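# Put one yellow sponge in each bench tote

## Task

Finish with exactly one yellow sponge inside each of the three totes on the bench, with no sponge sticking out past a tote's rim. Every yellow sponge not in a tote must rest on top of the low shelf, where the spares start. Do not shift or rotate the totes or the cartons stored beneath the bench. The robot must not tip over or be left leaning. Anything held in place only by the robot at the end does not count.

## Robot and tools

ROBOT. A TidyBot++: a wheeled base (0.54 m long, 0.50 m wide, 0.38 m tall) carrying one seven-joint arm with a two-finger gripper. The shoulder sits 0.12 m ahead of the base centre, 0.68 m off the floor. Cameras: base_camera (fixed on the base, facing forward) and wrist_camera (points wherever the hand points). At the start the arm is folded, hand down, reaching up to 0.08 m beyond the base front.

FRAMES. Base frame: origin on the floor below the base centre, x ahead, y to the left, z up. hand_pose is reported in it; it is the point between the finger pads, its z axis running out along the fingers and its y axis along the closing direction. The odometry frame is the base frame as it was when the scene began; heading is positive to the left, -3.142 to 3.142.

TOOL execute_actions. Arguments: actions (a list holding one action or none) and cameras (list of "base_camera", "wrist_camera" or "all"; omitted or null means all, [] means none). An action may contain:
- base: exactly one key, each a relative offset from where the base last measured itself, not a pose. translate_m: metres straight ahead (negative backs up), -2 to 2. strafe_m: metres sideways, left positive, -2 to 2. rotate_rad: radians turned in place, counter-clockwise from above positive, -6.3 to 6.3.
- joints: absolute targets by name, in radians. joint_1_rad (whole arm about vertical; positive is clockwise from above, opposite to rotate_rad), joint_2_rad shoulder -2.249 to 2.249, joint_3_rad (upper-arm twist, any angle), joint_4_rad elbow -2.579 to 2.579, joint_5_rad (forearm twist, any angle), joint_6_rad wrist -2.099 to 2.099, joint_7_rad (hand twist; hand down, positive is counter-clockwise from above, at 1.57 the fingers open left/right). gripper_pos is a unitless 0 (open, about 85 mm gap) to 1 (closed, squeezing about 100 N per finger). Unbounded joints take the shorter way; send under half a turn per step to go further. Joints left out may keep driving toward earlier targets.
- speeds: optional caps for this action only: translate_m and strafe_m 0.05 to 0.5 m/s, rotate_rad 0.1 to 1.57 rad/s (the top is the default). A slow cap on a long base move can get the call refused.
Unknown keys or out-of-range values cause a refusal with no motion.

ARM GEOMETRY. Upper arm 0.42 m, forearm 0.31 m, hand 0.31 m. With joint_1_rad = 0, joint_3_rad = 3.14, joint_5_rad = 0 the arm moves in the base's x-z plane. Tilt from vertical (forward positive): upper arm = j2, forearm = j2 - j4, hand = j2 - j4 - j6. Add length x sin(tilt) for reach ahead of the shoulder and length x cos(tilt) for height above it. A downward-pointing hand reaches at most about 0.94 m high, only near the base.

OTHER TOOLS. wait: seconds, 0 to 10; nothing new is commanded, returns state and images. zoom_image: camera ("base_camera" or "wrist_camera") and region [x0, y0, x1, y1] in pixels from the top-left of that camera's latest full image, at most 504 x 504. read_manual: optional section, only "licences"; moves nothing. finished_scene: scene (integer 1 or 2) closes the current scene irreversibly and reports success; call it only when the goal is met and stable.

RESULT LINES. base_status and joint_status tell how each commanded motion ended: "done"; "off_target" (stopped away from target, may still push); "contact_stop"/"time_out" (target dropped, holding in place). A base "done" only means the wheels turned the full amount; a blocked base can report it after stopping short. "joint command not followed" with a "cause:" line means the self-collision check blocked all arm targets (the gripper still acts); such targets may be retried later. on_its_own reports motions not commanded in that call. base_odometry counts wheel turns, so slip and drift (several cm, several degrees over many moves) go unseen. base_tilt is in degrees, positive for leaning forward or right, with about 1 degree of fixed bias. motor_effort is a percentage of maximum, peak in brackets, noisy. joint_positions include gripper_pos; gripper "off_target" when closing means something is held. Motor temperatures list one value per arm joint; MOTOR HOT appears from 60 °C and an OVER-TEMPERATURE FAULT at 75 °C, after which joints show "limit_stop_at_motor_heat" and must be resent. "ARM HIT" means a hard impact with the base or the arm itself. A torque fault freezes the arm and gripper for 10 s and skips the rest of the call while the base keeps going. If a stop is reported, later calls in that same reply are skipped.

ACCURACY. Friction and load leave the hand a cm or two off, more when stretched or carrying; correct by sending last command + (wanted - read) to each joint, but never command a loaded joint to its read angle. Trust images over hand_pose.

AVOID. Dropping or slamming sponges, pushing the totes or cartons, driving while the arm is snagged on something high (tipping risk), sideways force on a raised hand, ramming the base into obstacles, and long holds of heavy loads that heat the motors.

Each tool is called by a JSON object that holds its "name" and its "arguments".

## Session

{"name": "execute_actions", "arguments": {"actions": [{"joints":{"joint_6_rad":0.2}}]}}

Scene clock: 1.40 s.
Motor temperatures (°C, as the motors report them): [34 34 32 36 42 39 44]
base_odometry: x=+0.000 y=+0.000 heading=+0.000 (m, m, rad; odometry frame)
base_tilt: forward=-0.2 right=+0.2 (deg)
base_status: not commanded
joint_positions: joint_1_rad=-0.032 joint_2_rad=-0.359 joint_3_rad=+3.139 joint_4_rad=-2.541 joint_5_rad=+0.010 joint_6_rad=+0.197 joint_7_rad=+1.549 gripper_pos=+0.000
joint_status: all done
motor_effort: joint_1_rad=+1(1) joint_2_rad=-4(4) joint_3_rad=+1(1) joint_4_rad=+17(17) joint_5_rad=+1(1) joint_6_rad=+7(8) joint_7_rad=-1(0) (%)
hand_pose: x=+0.5131 y=+0.0155 z=+0.7700 quat_wxyz=(-0.013, +0.837, +0.010, +0.546) (m; base frame)
pictures: base_camera, wrist_camera
Images, in order (width x height): base_camera 644x364, wrist_camera 644x476.

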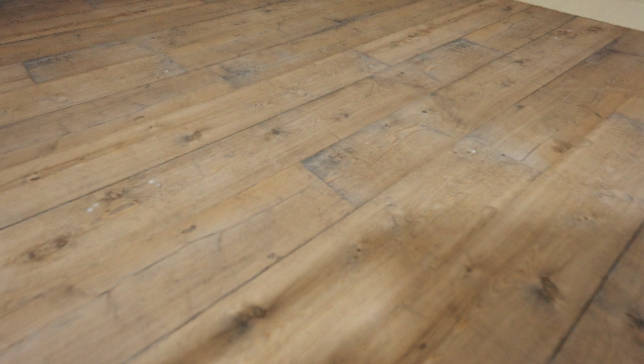

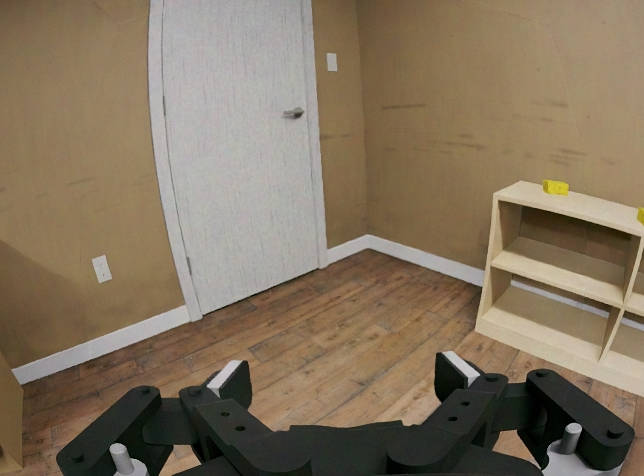

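{"name": "execute_actions", "arguments": {"actions": [{"joints":{"joint_1_rad":1.3,"joint_2_rad":-0.2,"joint_4_rad":-1.7,"joint_6_rad":-0.5}}], "cameras": ["wrist_camera"]}}

{"name": "execute_actions", "arguments": {"actions": [{"joints":{"joint_1_rad":2.8}}], "cameras": ["wrist_camera"]}}

{"name": "execute_actions", "arguments": {"actions": [{"joints":{"joint_1_rad":4.6}}], "cameras": ["wrist_camera"]}}

Scene clock: 9.23 s.
Motor temperatures (°C, as the motors report them): [34 34 32 36 42 39 44]
base_odometry: x=+0.000 y=+0.000 heading=+0.000 (m, m, rad; odometry frame)
base_tilt: forward=-0.2 right=+0.2 (deg)
base_status: not commanded
joint_positions: joint_1_rad=+1.280 joint_2_rad=-0.225 joint_3_rad=+3.139 joint_4_rad=-1.714 joint_5_rad=+0.010 joint_6_rad=-0.474 joint_7_rad=+1.549 gripper_pos=+0.000
joint_status: all done
motor_effort: joint_1_rad=+1(1) joint_2_rad=-12(11) joint_3_rad=+0(2) joint_4_rad=+20(20) joint_5_rad=+1(1) joint_6_rad=+8(7) joint_7_rad=+0(1) (%)
hand_pose: x=+0.2658 y=-0.4854 z=+0.9985 quat_wxyz=(+0.330, +0.664, -0.501, +0.447) (m; base frame)
pictures: wrist_camera
Images, in order (width x height): wrist_camera 644x476.

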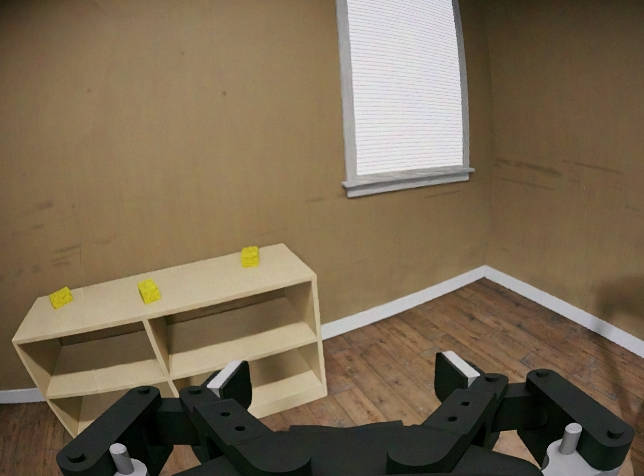

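Scene clock: 11.97 s.
Motor temperatures (°C, as the motors report them): [34 34 32 37 42 39 44]
base_odometry: x=+0.000 y=+0.000 heading=+0.000 (m, m, rad; odometry frame)
base_tilt: forward=-0.1 right=+0.2 (deg)
base_status: not commanded
joint_positions: joint_1_rad=+2.780 joint_2_rad=-0.220 joint_3_rad=+3.140 joint_4_rad=-1.714 joint_5_rad=+0.010 joint_6_rad=-0.474 joint_7_rad=+1.549 gripper_pos=+0.000
joint_status: all done
motor_effort: joint_1_rad=+1(1) joint_2_rad=-12(13) joint_3_rad=+0(2) joint_4_rad=+20(20) joint_5_rad=+1(1) joint_6_rad=+8(8) joint_7_rad=+0(0) (%)
hand_pose: x=-0.3562 y=-0.1809 z=+0.9963 quat_wxyz=(+0.544, +0.144, -0.820, +0.102) (m; base frame)
pictures: wrist_camera
Images, in order (width x height): wrist_camera 644x476.

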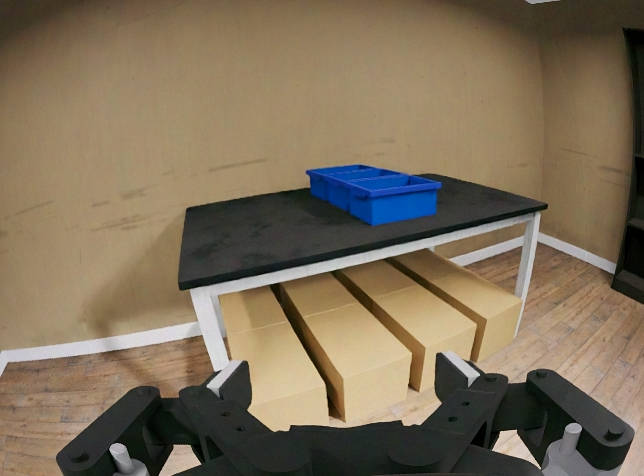

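Scene clock: 14.93 s.
Motor temperatures (°C, as the motors report them): [34 34 32 37 42 39 44]
base_odometry: x=+0.000 y=+0.000 heading=+0.000 (m, m, rad; odometry frame)
base_tilt: forward=-0.2 right=+0.2 (deg)
base_status: not commanded
joint_positions: joint_1_rad=+4.580 joint_2_rad=-0.220 joint_3_rad=+3.140 joint_4_rad=-1.714 joint_5_rad=+0.010 joint_6_rad=-0.474 joint_7_rad=+1.549 gripper_pos=+0.000
joint_status: all done
motor_effort: joint_1_rad=+1(1) joint_2_rad=-11(13) joint_3_rad=+1(1) joint_4_rad=+20(20) joint_5_rad=+1(1) joint_6_rad=+8(8) joint_7_rad=-1(0) (%)
hand_pose: x=+0.0511 y=+0.5042 z=+0.9959 quat_wxyz=(+0.418, -0.553, -0.623, -0.363) (m; base frame)
pictures: wrist_camera
Images, in order (width x height): wrist_camera 644x476.

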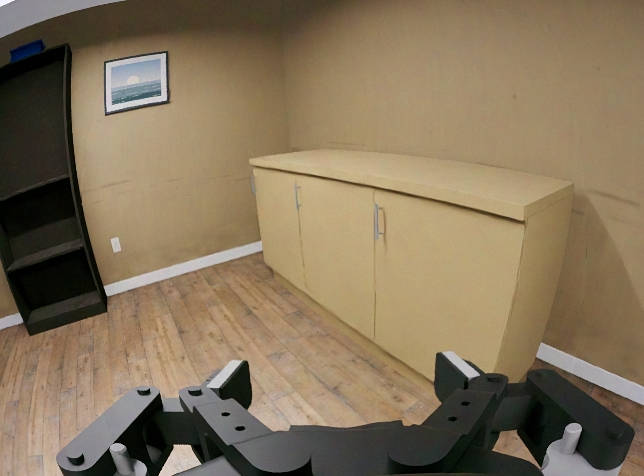

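{"name": "execute_actions", "arguments": {"actions": [{"base":{"rotate_rad":-2.42},"joints":{"joint_1_rad":6.28}}]}}

Scene clock: 22.33 s.
Motor temperatures (°C, as the motors report them): [34 34 32 37 42 39 44]
base_odometry: x=+0.000 y=+0.000 heading=-2.419 (m, m, rad; odometry frame)
base_tilt: forward=-0.1 right=+0.2 (deg)
base_status: done
joint_positions: joint_1_rad=+6.267 joint_2_rad=-0.193 joint_3_rad=+3.141 joint_4_rad=-1.714 joint_5_rad=+0.010 joint_6_rad=-0.474 joint_7_rad=+1.549 gripper_pos=+0.000
joint_status: all done
motor_effort: joint_1_rad=+1(1) joint_2_rad=-13(18) joint_3_rad=+0(3) joint_4_rad=+20(20) joint_5_rad=+1(2) joint_6_rad=+8(8) joint_7_rad=+0(0) (%)
hand_pose: x=+0.6359 y=+0.0086 z=+0.9824 quat_wxyz=(+0.006, -0.840, +0.000, -0.542) (m; base frame)
pictures: base_camera, wrist_camera
Images, in order (width x height): base_camera 644x364, wrist_camera 644x476.

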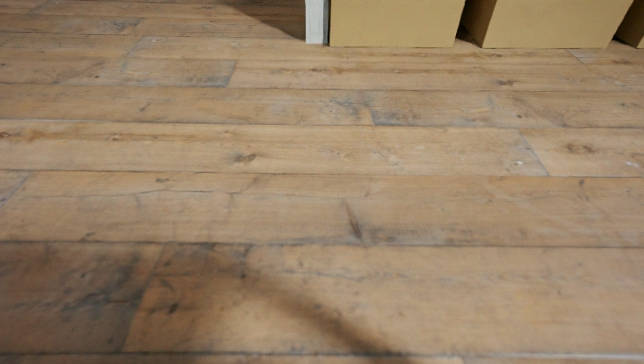

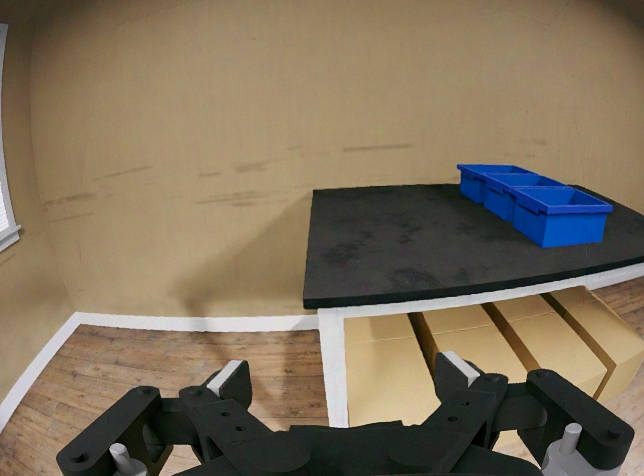

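{"name": "execute_actions", "arguments": {"actions": [{"base":{"strafe_m":-0.9}}], "cameras": []}}

{"name": "execute_actions", "arguments": {"actions": [{"base":{"translate_m":0.6},"joints":{"joint_2_rad":0.0,"joint_4_rad":-1.2,"joint_6_rad":-1.3}}]}}

Scene clock: 30.93 s.
Motor temperatures (°C, as the motors report them): [34 34 32 37 42 39 44]
base_odometry: x=-0.594 y=+0.676 heading=-2.420 (m, m, rad; odometry frame)
base_tilt: forward=-0.1 right=+0.2 (deg)
base_status: done
joint_positions: joint_1_rad=+6.267 joint_2_rad=-0.193 joint_3_rad=+3.140 joint_4_rad=-1.714 joint_5_rad=+0.010 joint_6_rad=-0.475 joint_7_rad=+1.549 gripper_pos=+0.000
joint_status: not commanded
motor_effort: joint_1_rad=+1(3) joint_2_rad=-13(13) joint_3_rad=+0(3) joint_4_rad=+20(20) joint_5_rad=+1(2) joint_6_rad=+8(8) joint_7_rad=+0(0) (%)
hand_pose: x=+0.6358 y=+0.0091 z=+0.9824 quat_wxyz=(+0.006, -0.840, -0.001, -0.542) (m; base frame)
pictures: none
No camera images: the call's "cameras" was empty. Leave "cameras" out to get every camera's image.

Scene clock: 33.50 s.
Motor temperatures (°C, as the motors report them): [34 34 32 37 42 39 44]
base_odometry: x=-1.045 y=+0.280 heading=-2.420 (m, m, rad; odometry frame)
base_tilt: forward=-0.1 right=+0.4 (deg)
base_status: done
joint_positions: joint_1_rad=+6.267 joint_2_rad=-0.007 joint_3_rad=+3.140 joint_4_rad=-1.213 joint_5_rad=+0.010 joint_6_rad=-1.275 joint_7_rad=+1.549 gripper_pos=+0.000
joint_status: all done
motor_effort: joint_1_rad=+0(2) joint_2_rad=-18(20) joint_3_rad=+0(1) joint_4_rad=+18(21) joint_5_rad=+1(1) joint_6_rad=+5(8) joint_7_rad=+0(1) (%)
hand_pose: x=+0.6007 y=+0.0069 z=+0.9685 quat_wxyz=(+0.002, -0.946, +0.002, -0.324) (m; base frame)
pictures: base_camera, wrist_camera
Images, in order (width x height): base_camera 644x364, wrist_camera 644x476.

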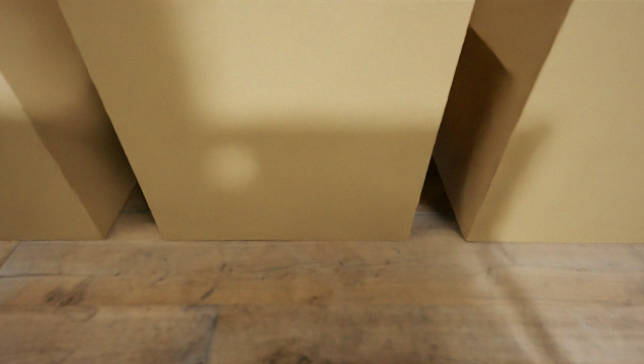

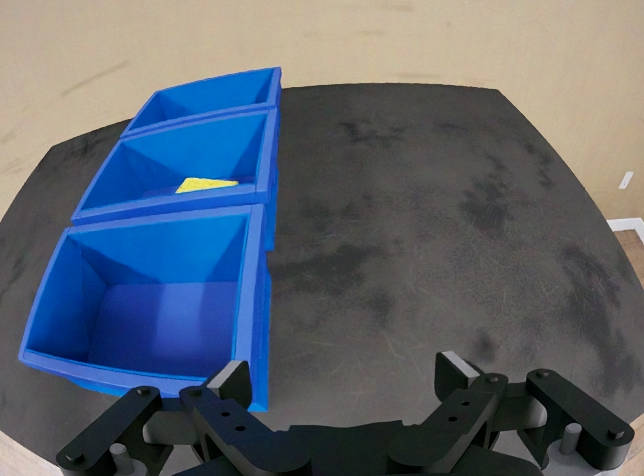

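{"name": "execute_actions", "arguments": {"actions": [{"base":{"strafe_m":0.24},"joints":{"joint_2_rad":0.4,"joint_4_rad":-0.4,"joint_6_rad":-1.8}}], "cameras": []}}

{"name": "execute_actions", "arguments": {"actions": [{"base":{"translate_m":0.12},"joints":{"joint_2_rad":0.77,"joint_4_rad":-0.05,"joint_6_rad":-1.75}}]}}

Scene clock: 41.57 s.
Motor temperatures (°C, as the motors report them): [34 34 32 37 42 39 44]
base_odometry: x=-0.886 y=+0.100 heading=-2.421 (m, m, rad; odometry frame)
base_tilt: forward=-0.2 right=+0.1 (deg)
base_status: done
joint_positions: joint_1_rad=+6.268 joint_2_rad=+0.379 joint_3_rad=+3.137 joint_4_rad=-0.415 joint_5_rad=+0.010 joint_6_rad=-1.775 joint_7_rad=+1.549 gripper_pos=+0.000
joint_status: all done
motor_effort: joint_1_rad=+1(4) joint_2_rad=-26(27) joint_3_rad=+0(3) joint_4_rad=+14(18) joint_5_rad=+1(2) joint_6_rad=+4(6) joint_7_rad=-1(0) (%)
hand_pose: x=+0.6676 y=+0.0087 z=+1.0313 quat_wxyz=(+0.002, -0.959, +0.003, -0.282) (m; base frame)
pictures: none
No camera images: the call's "cameras" was empty. Leave "cameras" out to get every camera's image.

Scene clock: 43.37 s.
Motor temperatures (°C, as the motors report them): [34 34 32 37 42 39 44]
base_odometry: x=-0.976 y=+0.020 heading=-2.421 (m, m, rad; odometry frame)
base_tilt: forward=-0.2 right=+0.2 (deg)
base_status: done
joint_positions: joint_1_rad=+6.268 joint_2_rad=+0.776 joint_3_rad=+3.137 joint_4_rad=-0.063 joint_5_rad=+0.010 joint_6_rad=-1.776 joint_7_rad=+1.549 gripper_pos=+0.000
joint_status: all done
motor_effort: joint_1_rad=+1(1) joint_2_rad=-38(46) joint_3_rad=+0(0) joint_4_rad=+14(16) joint_5_rad=+1(1) joint_6_rad=+4(6) joint_7_rad=+0(1) (%)
hand_pose: x=+0.8040 y=+0.0105 z=+0.9230 quat_wxyz=(+0.003, -0.966, +0.004, -0.260) (m; base frame)
pictures: base_camera, wrist_camera
Images, in order (width x height): base_camera 644x364, wrist_camera 644x476.

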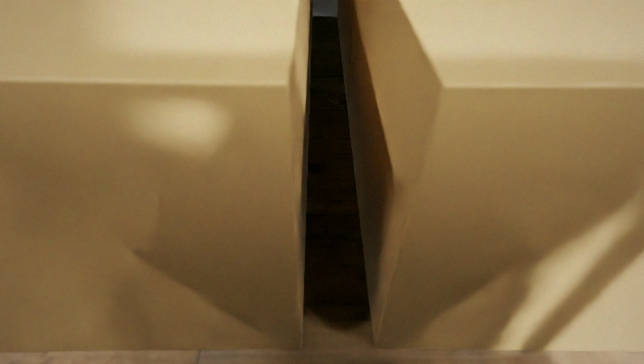

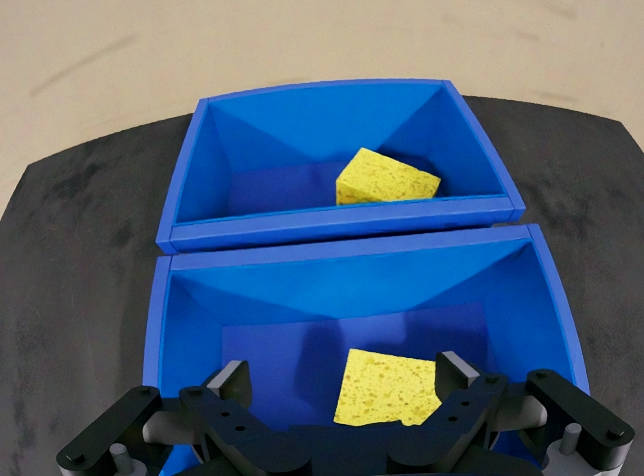

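{"name": "execute_actions", "arguments": {"actions": [{"joints":{"joint_2_rad":0.45,"joint_4_rad":-0.5,"joint_6_rad":-2.0}}], "cameras": ["wrist_camera"]}}

Scene clock: 47.90 s.
Motor temperatures (°C, as the motors report them): [34 34 32 37 42 39 44]
base_odometry: x=-0.976 y=+0.020 heading=-2.421 (m, m, rad; odometry frame)
base_tilt: forward=-0.1 right=+0.2 (deg)
base_status: not commanded
joint_positions: joint_1_rad=+6.268 joint_2_rad=+0.460 joint_3_rad=+3.137 joint_4_rad=-0.483 joint_5_rad=+0.010 joint_6_rad=-1.977 joint_7_rad=+1.549 gripper_pos=+0.000
joint_status: all done
motor_effort: joint_1_rad=+1(1) joint_2_rad=-30(40) joint_3_rad=+0(0) joint_4_rad=+14(14) joint_5_rad=+1(1) joint_6_rad=+1(4) joint_7_rad=-1(1) (%)
hand_pose: x=+0.6285 y=+0.0081 z=+0.9396 quat_wxyz=(-0.001, -0.994, +0.003, -0.110) (m; base frame)
pictures: wrist_camera
Images, in order (width x height): wrist_camera 644x476.

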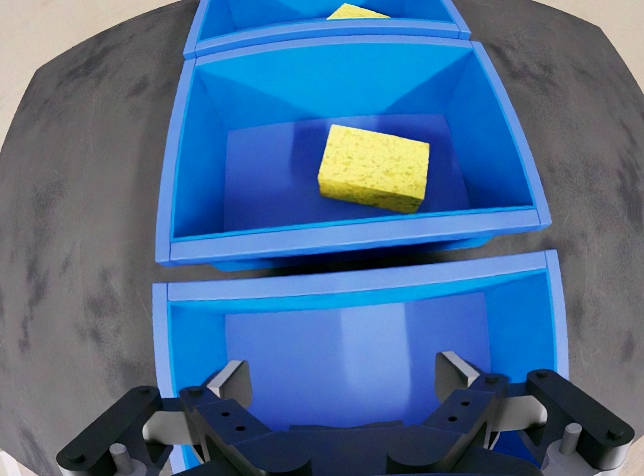

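{"name": "execute_actions", "arguments": {"actions": [{"base":{"translate_m":-0.45},"joints":{"joint_2_rad":-0.35,"joint_4_rad":-2.2,"joint_6_rad":-0.3}}], "cameras": []}}

{"name": "execute_actions", "arguments": {"actions": [{"base":{"rotate_rad":1.57}}], "cameras": []}}

{"name": "execute_actions", "arguments": {"actions": [{"base":{"translate_m":0.6}}]}}

Scene clock: 57.83 s.
Motor temperatures (°C, as the motors report them): [34 34 32 37 42 39 44]
base_odometry: x=-0.638 y=+0.318 heading=-2.421 (m, m, rad; odometry frame)
base_tilt: forward=-0.2 right=+0.3 (deg)
base_status: done
joint_positions: joint_1_rad=+6.270 joint_2_rad=-0.328 joint_3_rad=+3.137 joint_4_rad=-2.187 joint_5_rad=+0.009 joint_6_rad=-0.325 joint_7_rad=+1.549 gripper_pos=+0.000
joint_status: all done
motor_effort: joint_1_rad=+1(3) joint_2_rad=-7(33) joint_3_rad=+1(1) joint_4_rad=+19(20) joint_5_rad=+1(0) joint_6_rad=+7(7) joint_7_rad=+0(0) (%)
hand_pose: x=+0.5391 y=+0.0080 z=+0.8116 quat_wxyz=(+0.005, -0.888, -0.002, -0.461) (m; base frame)
pictures: none
No camera images: the call's "cameras" was empty. Leave "cameras" out to get every camera's image.

Scene clock: 60.13 s.
Motor temperatures (°C, as the motors report them): [34 34 32 37 42 39 44]
base_odometry: x=-0.638 y=+0.318 heading=-0.852 (m, m, rad; odometry frame)
base_tilt: forward=-0.2 right=+0.2 (deg)
base_status: done
joint_positions: joint_1_rad=+6.270 joint_2_rad=-0.329 joint_3_rad=+3.136 joint_4_rad=-2.187 joint_5_rad=+0.009 joint_6_rad=-0.323 joint_7_rad=+1.549 gripper_pos=+0.000
joint_status: not commanded
motor_effort: joint_1_rad=+1(2) joint_2_rad=-7(8) joint_3_rad=+1(2) joint_4_rad=+19(19) joint_5_rad=+1(2) joint_6_rad=+7(7) joint_7_rad=+0(0) (%)
hand_pose: x=+0.5395 y=+0.0086 z=+0.8123 quat_wxyz=(+0.005, -0.887, -0.003, -0.462) (m; base frame)
pictures: none
No camera images: the call's "cameras" was empty. Leave "cameras" out to get every camera's image.

Scene clock: 62.70 s.
Motor temperatures (°C, as the motors report them): [34 34 32 37 42 39 44]
base_odometry: x=-0.242 y=-0.133 heading=-0.851 (m, m, rad; odometry frame)
base_tilt: forward=+0.0 right=+0.2 (deg)
base_status: done
joint_positions: joint_1_rad=+6.270 joint_2_rad=-0.336 joint_3_rad=+3.136 joint_4_rad=-2.188 joint_5_rad=+0.009 joint_6_rad=-0.321 joint_7_rad=+1.549 gripper_pos=+0.000
joint_status: not commanded
motor_effort: joint_1_rad=+1(0) joint_2_rad=-7(10) joint_3_rad=+1(1) joint_4_rad=+19(20) joint_5_rad=+1(1) joint_6_rad=+7(7) joint_7_rad=-1(0) (%)
hand_pose: x=+0.5385 y=+0.0086 z=+0.8149 quat_wxyz=(+0.005, -0.885, -0.003, -0.465) (m; base frame)
pictures: base_camera, wrist_camera
Images, in order (width x height): base_camera 644x364, wrist_camera 644x476.

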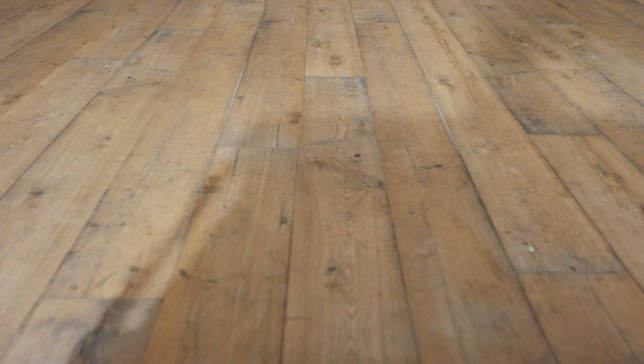

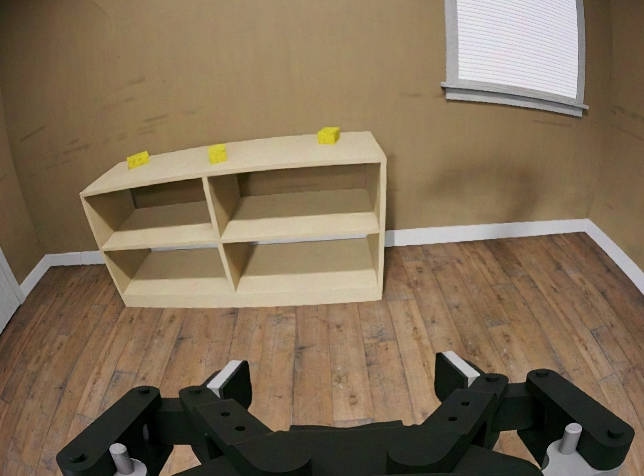

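{"name": "execute_actions", "arguments": {"actions": [{"base":{"translate_m":0.92},"joints":{"joint_2_rad":0.40,"joint_4_rad":-0.85,"joint_6_rad":-1.85}}]}}

Scene clock: 70.20 s.
Motor temperatures (°C, as the motors report them): [34 34 32 37 42 39 44]
base_odometry: x=+0.366 y=-0.824 heading=-0.850 (m, m, rad; odometry frame)
base_tilt: forward=-0.2 right=+0.3 (deg)
base_status: done
joint_positions: joint_1_rad=+6.270 joint_2_rad=+0.392 joint_3_rad=+3.136 joint_4_rad=-0.865 joint_5_rad=+0.009 joint_6_rad=-1.824 joint_7_rad=+1.549 gripper_pos=+0.000
joint_status: all done
motor_effort: joint_1_rad=+0(1) joint_2_rad=-29(31) joint_3_rad=+0(1) joint_4_rad=+15(21) joint_5_rad=+1(1) joint_6_rad=+0(8) joint_7_rad=-1(0) (%)
hand_pose: x=+0.5976 y=+0.0071 z=+0.8570 quat_wxyz=(-0.003, -1.000, +0.003, -0.030) (m; base frame)
pictures: base_camera, wrist_camera
Images, in order (width x height): base_camera 644x364, wrist_camera 644x476.

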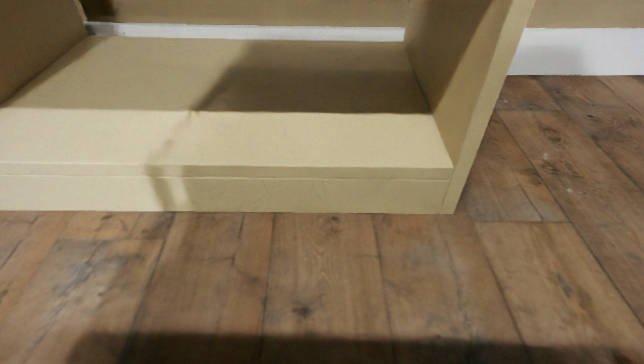

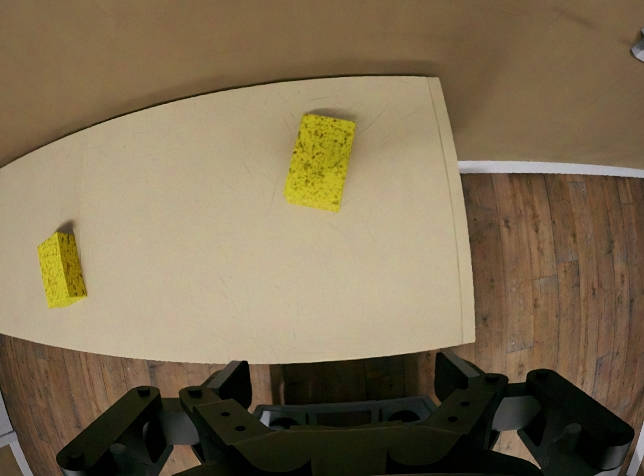

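{"name": "execute_actions", "arguments": {"actions": [{"base":{"translate_m":0.15},"joints":{"joint_2_rad":0.38,"joint_4_rad":-1.3,"joint_6_rad":-1.47,"joint_7_rad":1.37}}], "cameras": ["wrist_camera"]}}

Scene clock: 77.27 s.
Motor temperatures (°C, as the motors report them): [34 34 32 37 42 39 44]
base_odometry: x=+0.465 y=-0.937 heading=-0.849 (m, m, rad; odometry frame)
base_tilt: forward=-0.2 right=+0.3 (deg)
base_status: done
joint_positions: joint_1_rad=+6.270 joint_2_rad=+0.393 joint_3_rad=+3.136 joint_4_rad=-1.288 joint_5_rad=+0.009 joint_6_rad=-1.495 joint_7_rad=+1.413 gripper_pos=+0.000
joint_status: all done
motor_effort: joint_1_rad=+1(1) joint_2_rad=-29(32) joint_3_rad=+0(0) joint_4_rad=+15(15) joint_5_rad=+1(1) joint_6_rad=-1(1) joint_7_rad=+0(1) (%)
hand_pose: x=+0.5818 y=+0.0070 z=+0.7250 quat_wxyz=(-0.005, -0.997, +0.069, +0.017) (m; base frame)
pictures: wrist_camera
Images, in order (width x height): wrist_camera 644x476.

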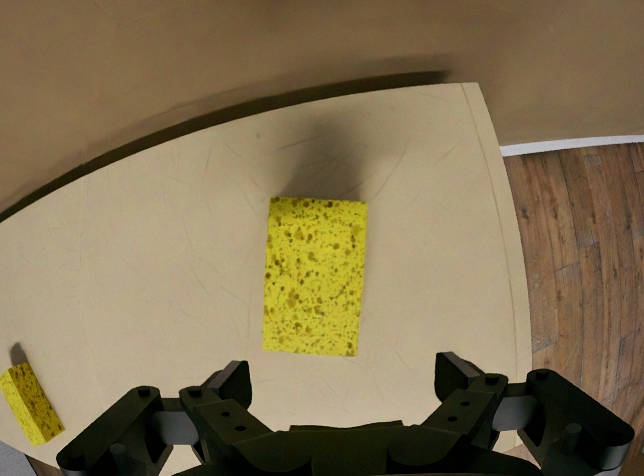

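{"name": "execute_actions", "arguments": {"actions": [{"joints":{"joint_1_rad":6.24,"joint_2_rad":0.475,"joint_4_rad":-1.315,"joint_6_rad":-1.345,"joint_7_rad":1.31}}], "cameras": ["wrist_camera"]}}

Scene clock: 86.07 s.
Motor temperatures (°C, as the motors report them): [34 34 32 37 42 39 44]
base_odometry: x=+0.465 y=-0.937 heading=-0.849 (m, m, rad; odometry frame)
base_tilt: forward=-0.1 right=+0.2 (deg)
base_status: not commanded
joint_positions: joint_1_rad=+6.260 joint_2_rad=+0.467 joint_3_rad=+3.136 joint_4_rad=-1.302 joint_5_rad=+0.009 joint_6_rad=-1.365 joint_7_rad=+1.352 gripper_pos=+0.000
joint_status: all done
motor_effort: joint_1_rad=+1(1) joint_2_rad=-31(34) joint_3_rad=+0(0) joint_4_rad=+15(16) joint_5_rad=+1(1) joint_6_rad=+0(0) joint_7_rad=-1(0) (%)
hand_pose: x=+0.6186 y=+0.0128 z=+0.6844 quat_wxyz=(-0.003, -0.996, +0.094, -0.004) (m; base frame)
pictures: wrist_camera
Images, in order (width x height): wrist_camera 644x476.

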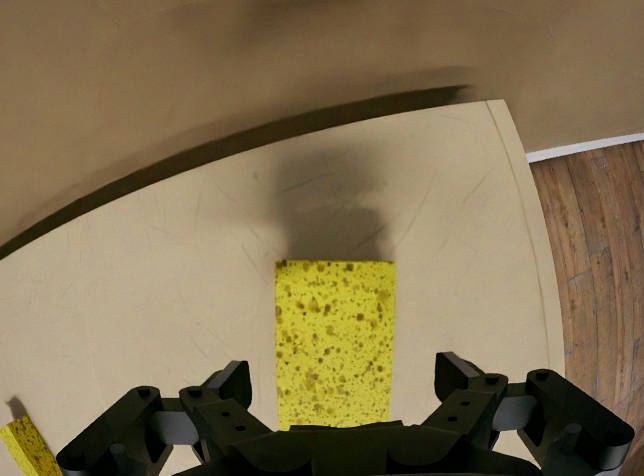

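Centered. Descend and grip.

{"name": "execute_actions", "arguments": {"actions": [{"joints":{"joint_2_rad":0.52,"joint_4_rad":-1.44,"joint_6_rad":-1.18}}], "cameras": ["wrist_camera"]}}

{"name": "execute_actions", "arguments": {"actions": [{"joints":{"gripper_pos":1}}], "cameras": ["wrist_camera"]}}

Scene clock: 90.67 s.
Motor temperatures (°C, as the motors report them): [34 34 32 37 42 39 44]
base_odometry: x=+0.465 y=-0.937 heading=-0.849 (m, m, rad; odometry frame)
base_tilt: forward=-0.1 right=+0.2 (deg)
base_status: not commanded
joint_positions: joint_1_rad=+6.260 joint_2_rad=+0.509 joint_3_rad=+3.136 joint_4_rad=-1.431 joint_5_rad=+0.009 joint_6_rad=-1.204 joint_7_rad=+1.352 gripper_pos=+0.000
joint_status: all done
motor_effort: joint_1_rad=+1(0) joint_2_rad=-30(34) joint_3_rad=+0(0) joint_4_rad=+14(16) joint_5_rad=+1(1) joint_6_rad=-1(0) joint_7_rad=-1(0) (%)
hand_pose: x=+0.6166 y=+0.0130 z=+0.6249 quat_wxyz=(-0.003, -0.996, +0.093, +0.000) (m; base frame)
pictures: wrist_camera
Images, in order (width x height): wrist_camera 644x476.

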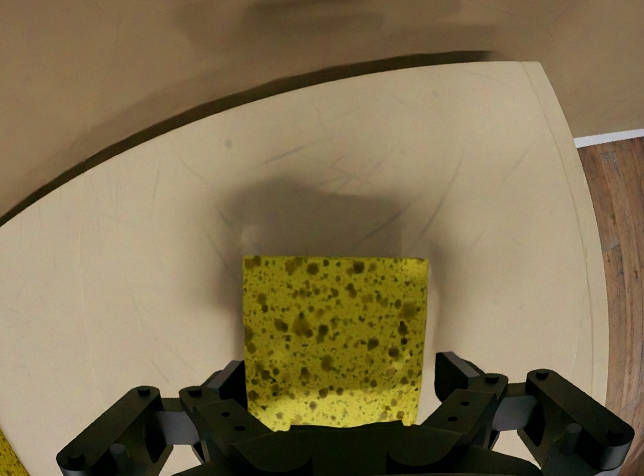

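Scene clock: 91.77 s.
Motor temperatures (°C, as the motors report them): [34 34 32 37 42 39 44]
base_odometry: x=+0.465 y=-0.937 heading=-0.849 (m, m, rad; odometry frame)
base_tilt: forward=-0.1 right=+0.3 (deg)
base_status: not commanded
joint_positions: joint_1_rad=+6.260 joint_2_rad=+0.506 joint_3_rad=+3.136 joint_4_rad=-1.431 joint_5_rad=+0.009 joint_6_rad=-1.202 joint_7_rad=+1.352 gripper_pos=+0.381
joint_status: gripper_pos off_target (ended at +0.381, target +1.000)
motor_effort: joint_1_rad=+1(1) joint_2_rad=-27(33) joint_3_rad=+0(0) joint_4_rad=+11(15) joint_5_rad=+1(1) joint_6_rad=+0(1) joint_7_rad=-1(0) (%)
hand_pose: x=+0.6169 y=+0.0130 z=+0.6262 quat_wxyz=(-0.003, -0.996, +0.093, -0.002) (m; base frame)
pictures: wrist_camera
Images, in order (width x height): wrist_camera 644x476.

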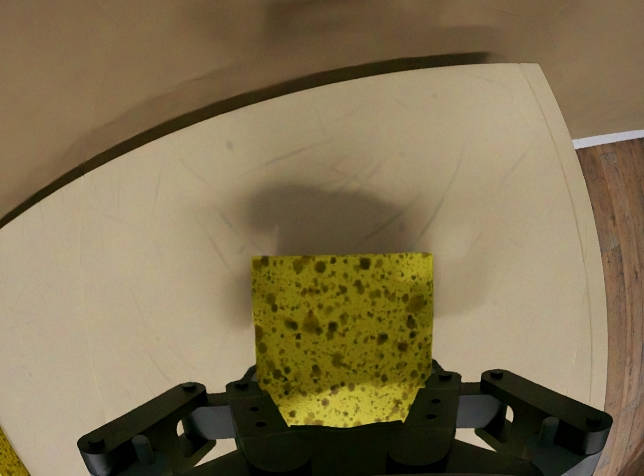

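{"name": "execute_actions", "arguments": {"actions": [{"joints":{"joint_1_rad":6.28,"joint_2_rad":0.3,"joint_4_rad":-0.9,"joint_6_rad":-1.9}}], "cameras": []}}

{"name": "execute_actions", "arguments": {"actions": [{"base":{"translate_m":-1.67},"joints":{"joint_2_rad":0.0,"joint_4_rad":-1.2,"joint_6_rad":-1.6,"joint_7_rad":0.0}}], "cameras": []}}

{"name": "execute_actions", "arguments": {"actions": [{"base":{"rotate_rad":-1.57}}], "cameras": []}}

{"name": "execute_actions", "arguments": {"actions": [{"base":{"translate_m":0.43},"joints":{"joint_2_rad":0.45,"joint_4_rad":-0.5,"joint_6_rad":-2.05}}]}}

Scene clock: 100.93 s.
Motor temperatures (°C, as the motors report them): [34 35 32 37 42 39 44]
base_odometry: x=+0.465 y=-0.937 heading=-0.849 (m, m, rad; odometry frame)
base_tilt: forward=-0.1 right=+0.2 (deg)
base_status: not commanded
joint_positions: joint_1_rad=+6.260 joint_2_rad=+0.310 joint_3_rad=+3.136 joint_4_rad=-0.912 joint_5_rad=+0.009 joint_6_rad=-1.878 joint_7_rad=+1.352 gripper_pos=+0.381
joint_status: all done
motor_effort: joint_1_rad=+0(1) joint_2_rad=-25(35) joint_3_rad=+0(0) joint_4_rad=+15(16) joint_5_rad=+1(1) joint_6_rad=+0(1) joint_7_rad=+0(0) (%)
hand_pose: x=+0.5554 y=+0.0109 z=+0.8793 quat_wxyz=(-0.001, -0.995, +0.096, -0.021) (m; base frame)
pictures: none
No camera images: the call's "cameras" was empty. Leave "cameras" out to get every camera's image.

Scene clock: 105.73 s.
Motor temperatures (°C, as the motors report them): [34 35 32 37 42 39 44]
base_odometry: x=-0.640 y=+0.316 heading=-0.848 (m, m, rad; odometry frame)
base_tilt: forward=-0.1 right=+0.3 (deg)
base_status: done
joint_positions: joint_1_rad=+6.261 joint_2_rad=+0.009 joint_3_rad=+3.136 joint_4_rad=-1.188 joint_5_rad=+0.009 joint_6_rad=-1.625 joint_7_rad=+0.031 gripper_pos=+0.381
joint_status: all done
motor_effort: joint_1_rad=+1(2) joint_2_rad=-16(30) joint_3_rad=+1(2) joint_4_rad=+16(16) joint_5_rad=+1(2) joint_6_rad=+2(3) joint_7_rad=+1(0) (%)
hand_pose: x=+0.5130 y=+0.0092 z=+0.9216 quat_wxyz=(+0.109, -0.717, +0.678, -0.116) (m; base frame)
pictures: none
No camera images: the call's "cameras" was empty. Leave "cameras" out to get every camera's image.

Scene clock: 108.07 s.
Motor temperatures (°C, as the motors report them): [34 35 32 37 42 39 44]
base_odometry: x=-0.640 y=+0.316 heading=-2.418 (m, m, rad; odometry frame)
base_tilt: forward=-0.2 right=+0.2 (deg)
base_status: done
joint_positions: joint_1_rad=+6.269 joint_2_rad=+0.009 joint_3_rad=+3.142 joint_4_rad=-1.188 joint_5_rad=+0.009 joint_6_rad=-1.620 joint_7_rad=+0.031 gripper_pos=+0.381
joint_status: not commanded
motor_effort: joint_1_rad=+1(3) joint_2_rad=-16(18) joint_3_rad=+0(3) joint_4_rad=+16(16) joint_5_rad=+1(3) joint_6_rad=+2(2) joint_7_rad=+0(0) (%)
hand_pose: x=+0.5148 y=+0.0038 z=+0.9221 quat_wxyz=(+0.110, -0.713, +0.683, -0.118) (m; base frame)
pictures: none
No camera images: the call's "cameras" was empty. Leave "cameras" out to get every camera's image.

Scene clock: 110.30 s.
Motor temperatures (°C, as the motors report them): [34 35 32 37 42 39 44]
base_odometry: x=-0.963 y=+0.031 heading=-2.418 (m, m, rad; odometry frame)
base_tilt: forward=-0.2 right=+0.2 (deg)
base_status: done
joint_positions: joint_1_rad=+6.269 joint_2_rad=+0.448 joint_3_rad=+3.142 joint_4_rad=-0.516 joint_5_rad=+0.009 joint_6_rad=-2.024 joint_7_rad=+0.031 gripper_pos=+0.381
joint_status: all done
motor_effort: joint_1_rad=+0(1) joint_2_rad=-28(32) joint_3_rad=+0(1) joint_4_rad=+14(17) joint_5_rad=+2(2) joint_6_rad=+1(3) joint_7_rad=+0(0) (%)
hand_pose: x=+0.6071 y=+0.0054 z=+0.9327 quat_wxyz=(+0.051, -0.719, +0.691, -0.058) (m; base frame)
pictures: base_camera, wrist_camera
Images, in order (width x height): base_camera 644x364, wrist_camera 644x476.

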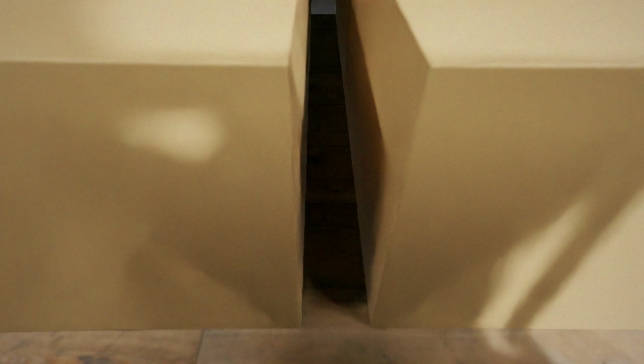

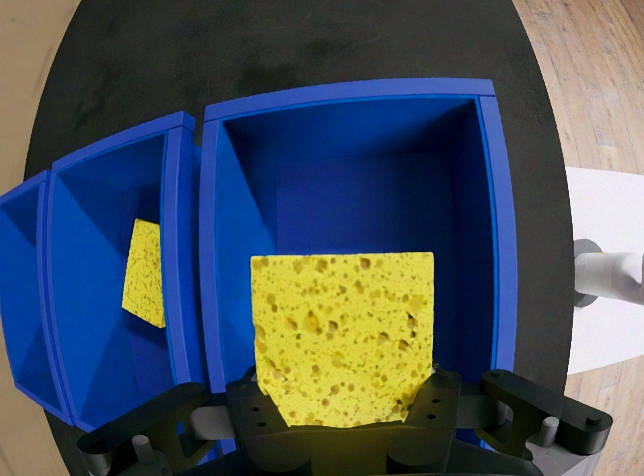

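{"name": "execute_actions", "arguments": {"actions": [{"joints":{"joint_2_rad":0.44,"joint_4_rad":-0.86,"joint_6_rad":-1.85}}], "cameras": ["wrist_camera"]}}

Scene clock: 116.27 s.
Motor temperatures (°C, as the motors report them): [34 35 32 37 42 39 44]
base_odometry: x=-0.963 y=+0.031 heading=-2.418 (m, m, rad; odometry frame)
base_tilt: forward=-0.1 right=+0.2 (deg)
base_status: not commanded
joint_positions: joint_1_rad=+6.269 joint_2_rad=+0.448 joint_3_rad=+3.142 joint_4_rad=-0.848 joint_5_rad=+0.009 joint_6_rad=-1.875 joint_7_rad=+0.031 gripper_pos=+0.381
joint_status: all done
motor_effort: joint_1_rad=+1(1) joint_2_rad=-29(31) joint_3_rad=+0(0) joint_4_rad=+15(15) joint_5_rad=+2(1) joint_6_rad=-1(0) joint_7_rad=-1(1) (%)
hand_pose: x=+0.5946 y=+0.0051 z=+0.8352 quat_wxyz=(-0.014, -0.722, +0.692, +0.007) (m; base frame)
pictures: wrist_camera
Images, in order (width x height): wrist_camera 644x476.

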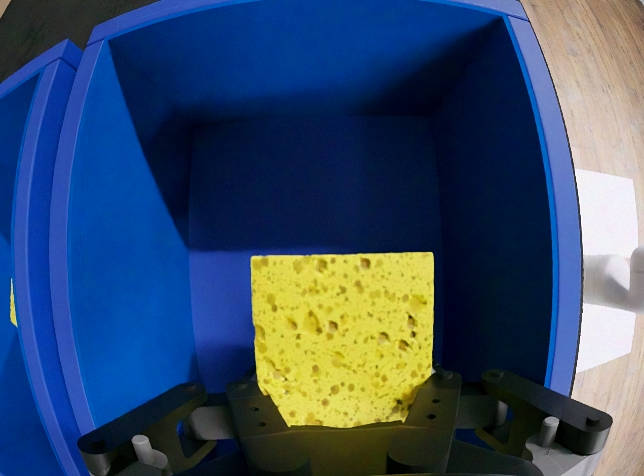

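{"name": "execute_actions", "arguments": {"actions": [{"joints":{"joint_2_rad":0.44,"joint_4_rad":-1.03,"joint_6_rad":-1.67}}], "cameras": ["wrist_camera"]}}

{"name": "execute_actions", "arguments": {"actions": [{"joints":{"gripper_pos":0.15}}], "cameras": ["wrist_camera"]}}

{"name": "execute_actions", "arguments": {"actions": [{"joints":{"joint_2_rad":0.40,"joint_4_rad":-0.5,"joint_6_rad":-2.05}}], "cameras": ["wrist_camera"]}}

Scene clock: 123.07 s.
Motor temperatures (°C, as the motors report them): [34 35 32 37 42 39 44]
base_odometry: x=-0.963 y=+0.031 heading=-2.418 (m, m, rad; odometry frame)
base_tilt: forward=-0.1 right=+0.2 (deg)
base_status: not commanded
joint_positions: joint_1_rad=+6.269 joint_2_rad=+0.448 joint_3_rad=+3.142 joint_4_rad=-1.019 joint_5_rad=+0.009 joint_6_rad=-1.694 joint_7_rad=+0.031 gripper_pos=+0.381
joint_status: all done
motor_effort: joint_1_rad=+0(1) joint_2_rad=-30(32) joint_3_rad=+0(0) joint_4_rad=+15(16) joint_5_rad=+1(1) joint_6_rad=-1(2) joint_7_rad=-1(0) (%)
hand_pose: x=+0.6081 y=+0.0051 z=+0.7825 quat_wxyz=(-0.010, -0.722, +0.692, +0.003) (m; base frame)
pictures: wrist_camera
Images, in order (width x height): wrist_camera 644x476.

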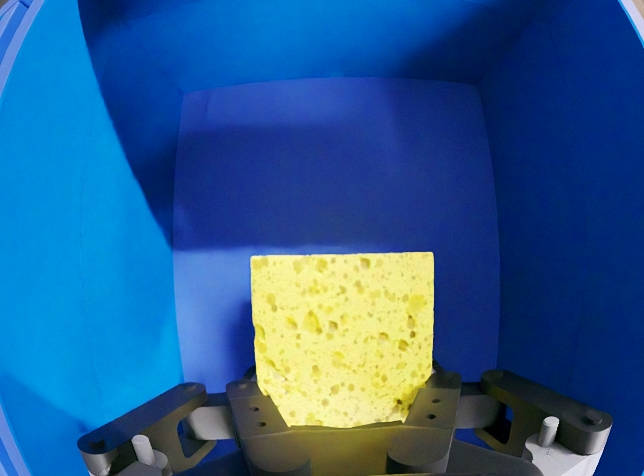

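Scene clock: 124.10 s.
Motor temperatures (°C, as the motors report them): [34 35 32 37 42 39 44]
base_odometry: x=-0.963 y=+0.031 heading=-2.418 (m, m, rad; odometry frame)
base_tilt: forward=-0.2 right=+0.2 (deg)
base_status: not commanded
joint_positions: joint_1_rad=+6.269 joint_2_rad=+0.448 joint_3_rad=+3.142 joint_4_rad=-1.019 joint_5_rad=+0.009 joint_6_rad=-1.694 joint_7_rad=+0.031 gripper_pos=+0.150
joint_status: all done
motor_effort: joint_1_rad=+0(1) joint_2_rad=-30(30) joint_3_rad=+0(0) joint_4_rad=+15(15) joint_5_rad=+1(1) joint_6_rad=-1(1) joint_7_rad=-1(1) (%)
hand_pose: x=+0.6081 y=+0.0051 z=+0.7825 quat_wxyz=(-0.010, -0.722, +0.692, +0.003) (m; base frame)
pictures: wrist_camera
Images, in order (width x height): wrist_camera 644x476.

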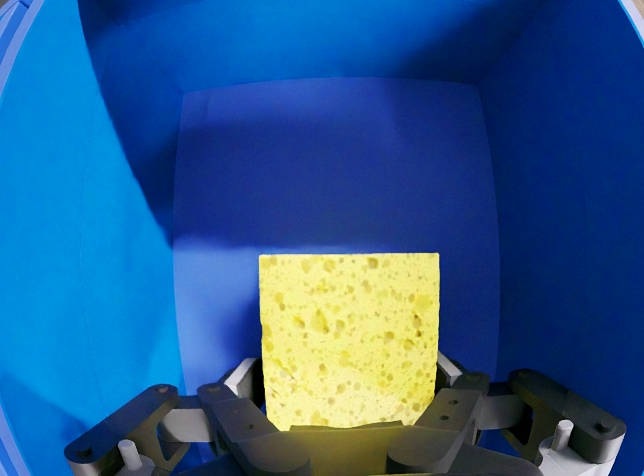

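Scene clock: 125.83 s.
Motor temperatures (°C, as the motors report them): [34 35 32 37 42 39 44]
base_odometry: x=-0.963 y=+0.031 heading=-2.418 (m, m, rad; odometry frame)
base_tilt: forward=-0.2 right=+0.3 (deg)
base_status: not commanded
joint_positions: joint_1_rad=+6.269 joint_2_rad=+0.414 joint_3_rad=+3.142 joint_4_rad=-0.512 joint_5_rad=+0.009 joint_6_rad=-2.026 joint_7_rad=+0.031 gripper_pos=+0.150
joint_status: all done
motor_effort: joint_1_rad=+1(1) joint_2_rad=-27(32) joint_3_rad=+0(0) joint_4_rad=+13(16) joint_5_rad=+1(1) joint_6_rad=+1(2) joint_7_rad=+0(0) (%)
hand_pose: x=+0.5983 y=+0.0053 z=+0.9501 quat_wxyz=(+0.063, -0.718, +0.690, -0.070) (m; base frame)
pictures: wrist_camera
Images, in order (width x height): wrist_camera 644x476.

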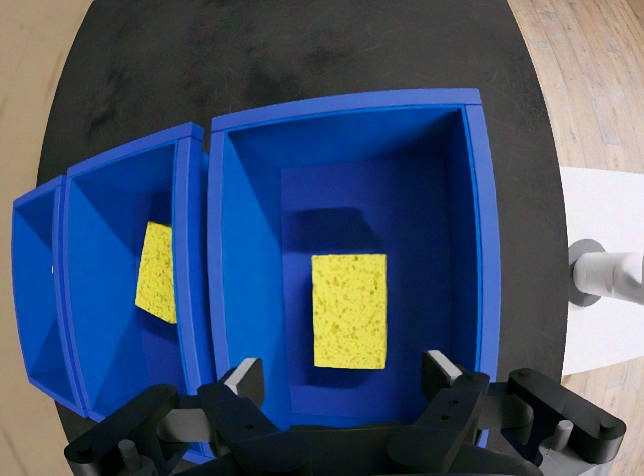

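{"name": "execute_actions", "arguments": {"actions": [{"base":{"translate_m":-0.3},"joints":{"joint_2_rad":0.0,"joint_4_rad":-1.5,"joint_6_rad":-1.2}}], "cameras": []}}

{"name": "finished_scene", "arguments": {"scene": 2}}

Scene clock: 132.17 s.
Motor temperatures (°C, as the motors report them): [34 35 32 37 42 39 44]
base_odometry: x=-0.738 y=+0.230 heading=-2.418 (m, m, rad; odometry frame)
base_tilt: forward=-0.1 right=+0.2 (deg)
base_status: done
joint_positions: joint_1_rad=+6.269 joint_2_rad=+0.023 joint_3_rad=+3.142 joint_4_rad=-1.487 joint_5_rad=+0.009 joint_6_rad=-1.225 joint_7_rad=+0.031 gripper_pos=+0.150
joint_status: all done
motor_effort: joint_1_rad=+0(3) joint_2_rad=-18(33) joint_3_rad=+1(1) joint_4_rad=+17(18) joint_5_rad=+1(2) joint_6_rad=+3(4) joint_7_rad=-1(1) (%)
hand_pose: x=+0.5654 y=+0.0046 z=+0.8356 quat_wxyz=(+0.138, -0.708, +0.677, -0.147) (m; base frame)
pictures: none
No camera images: the call's "cameras" was empty. Leave "cameras" out to get every camera's image.

The scene is finished: the task was done.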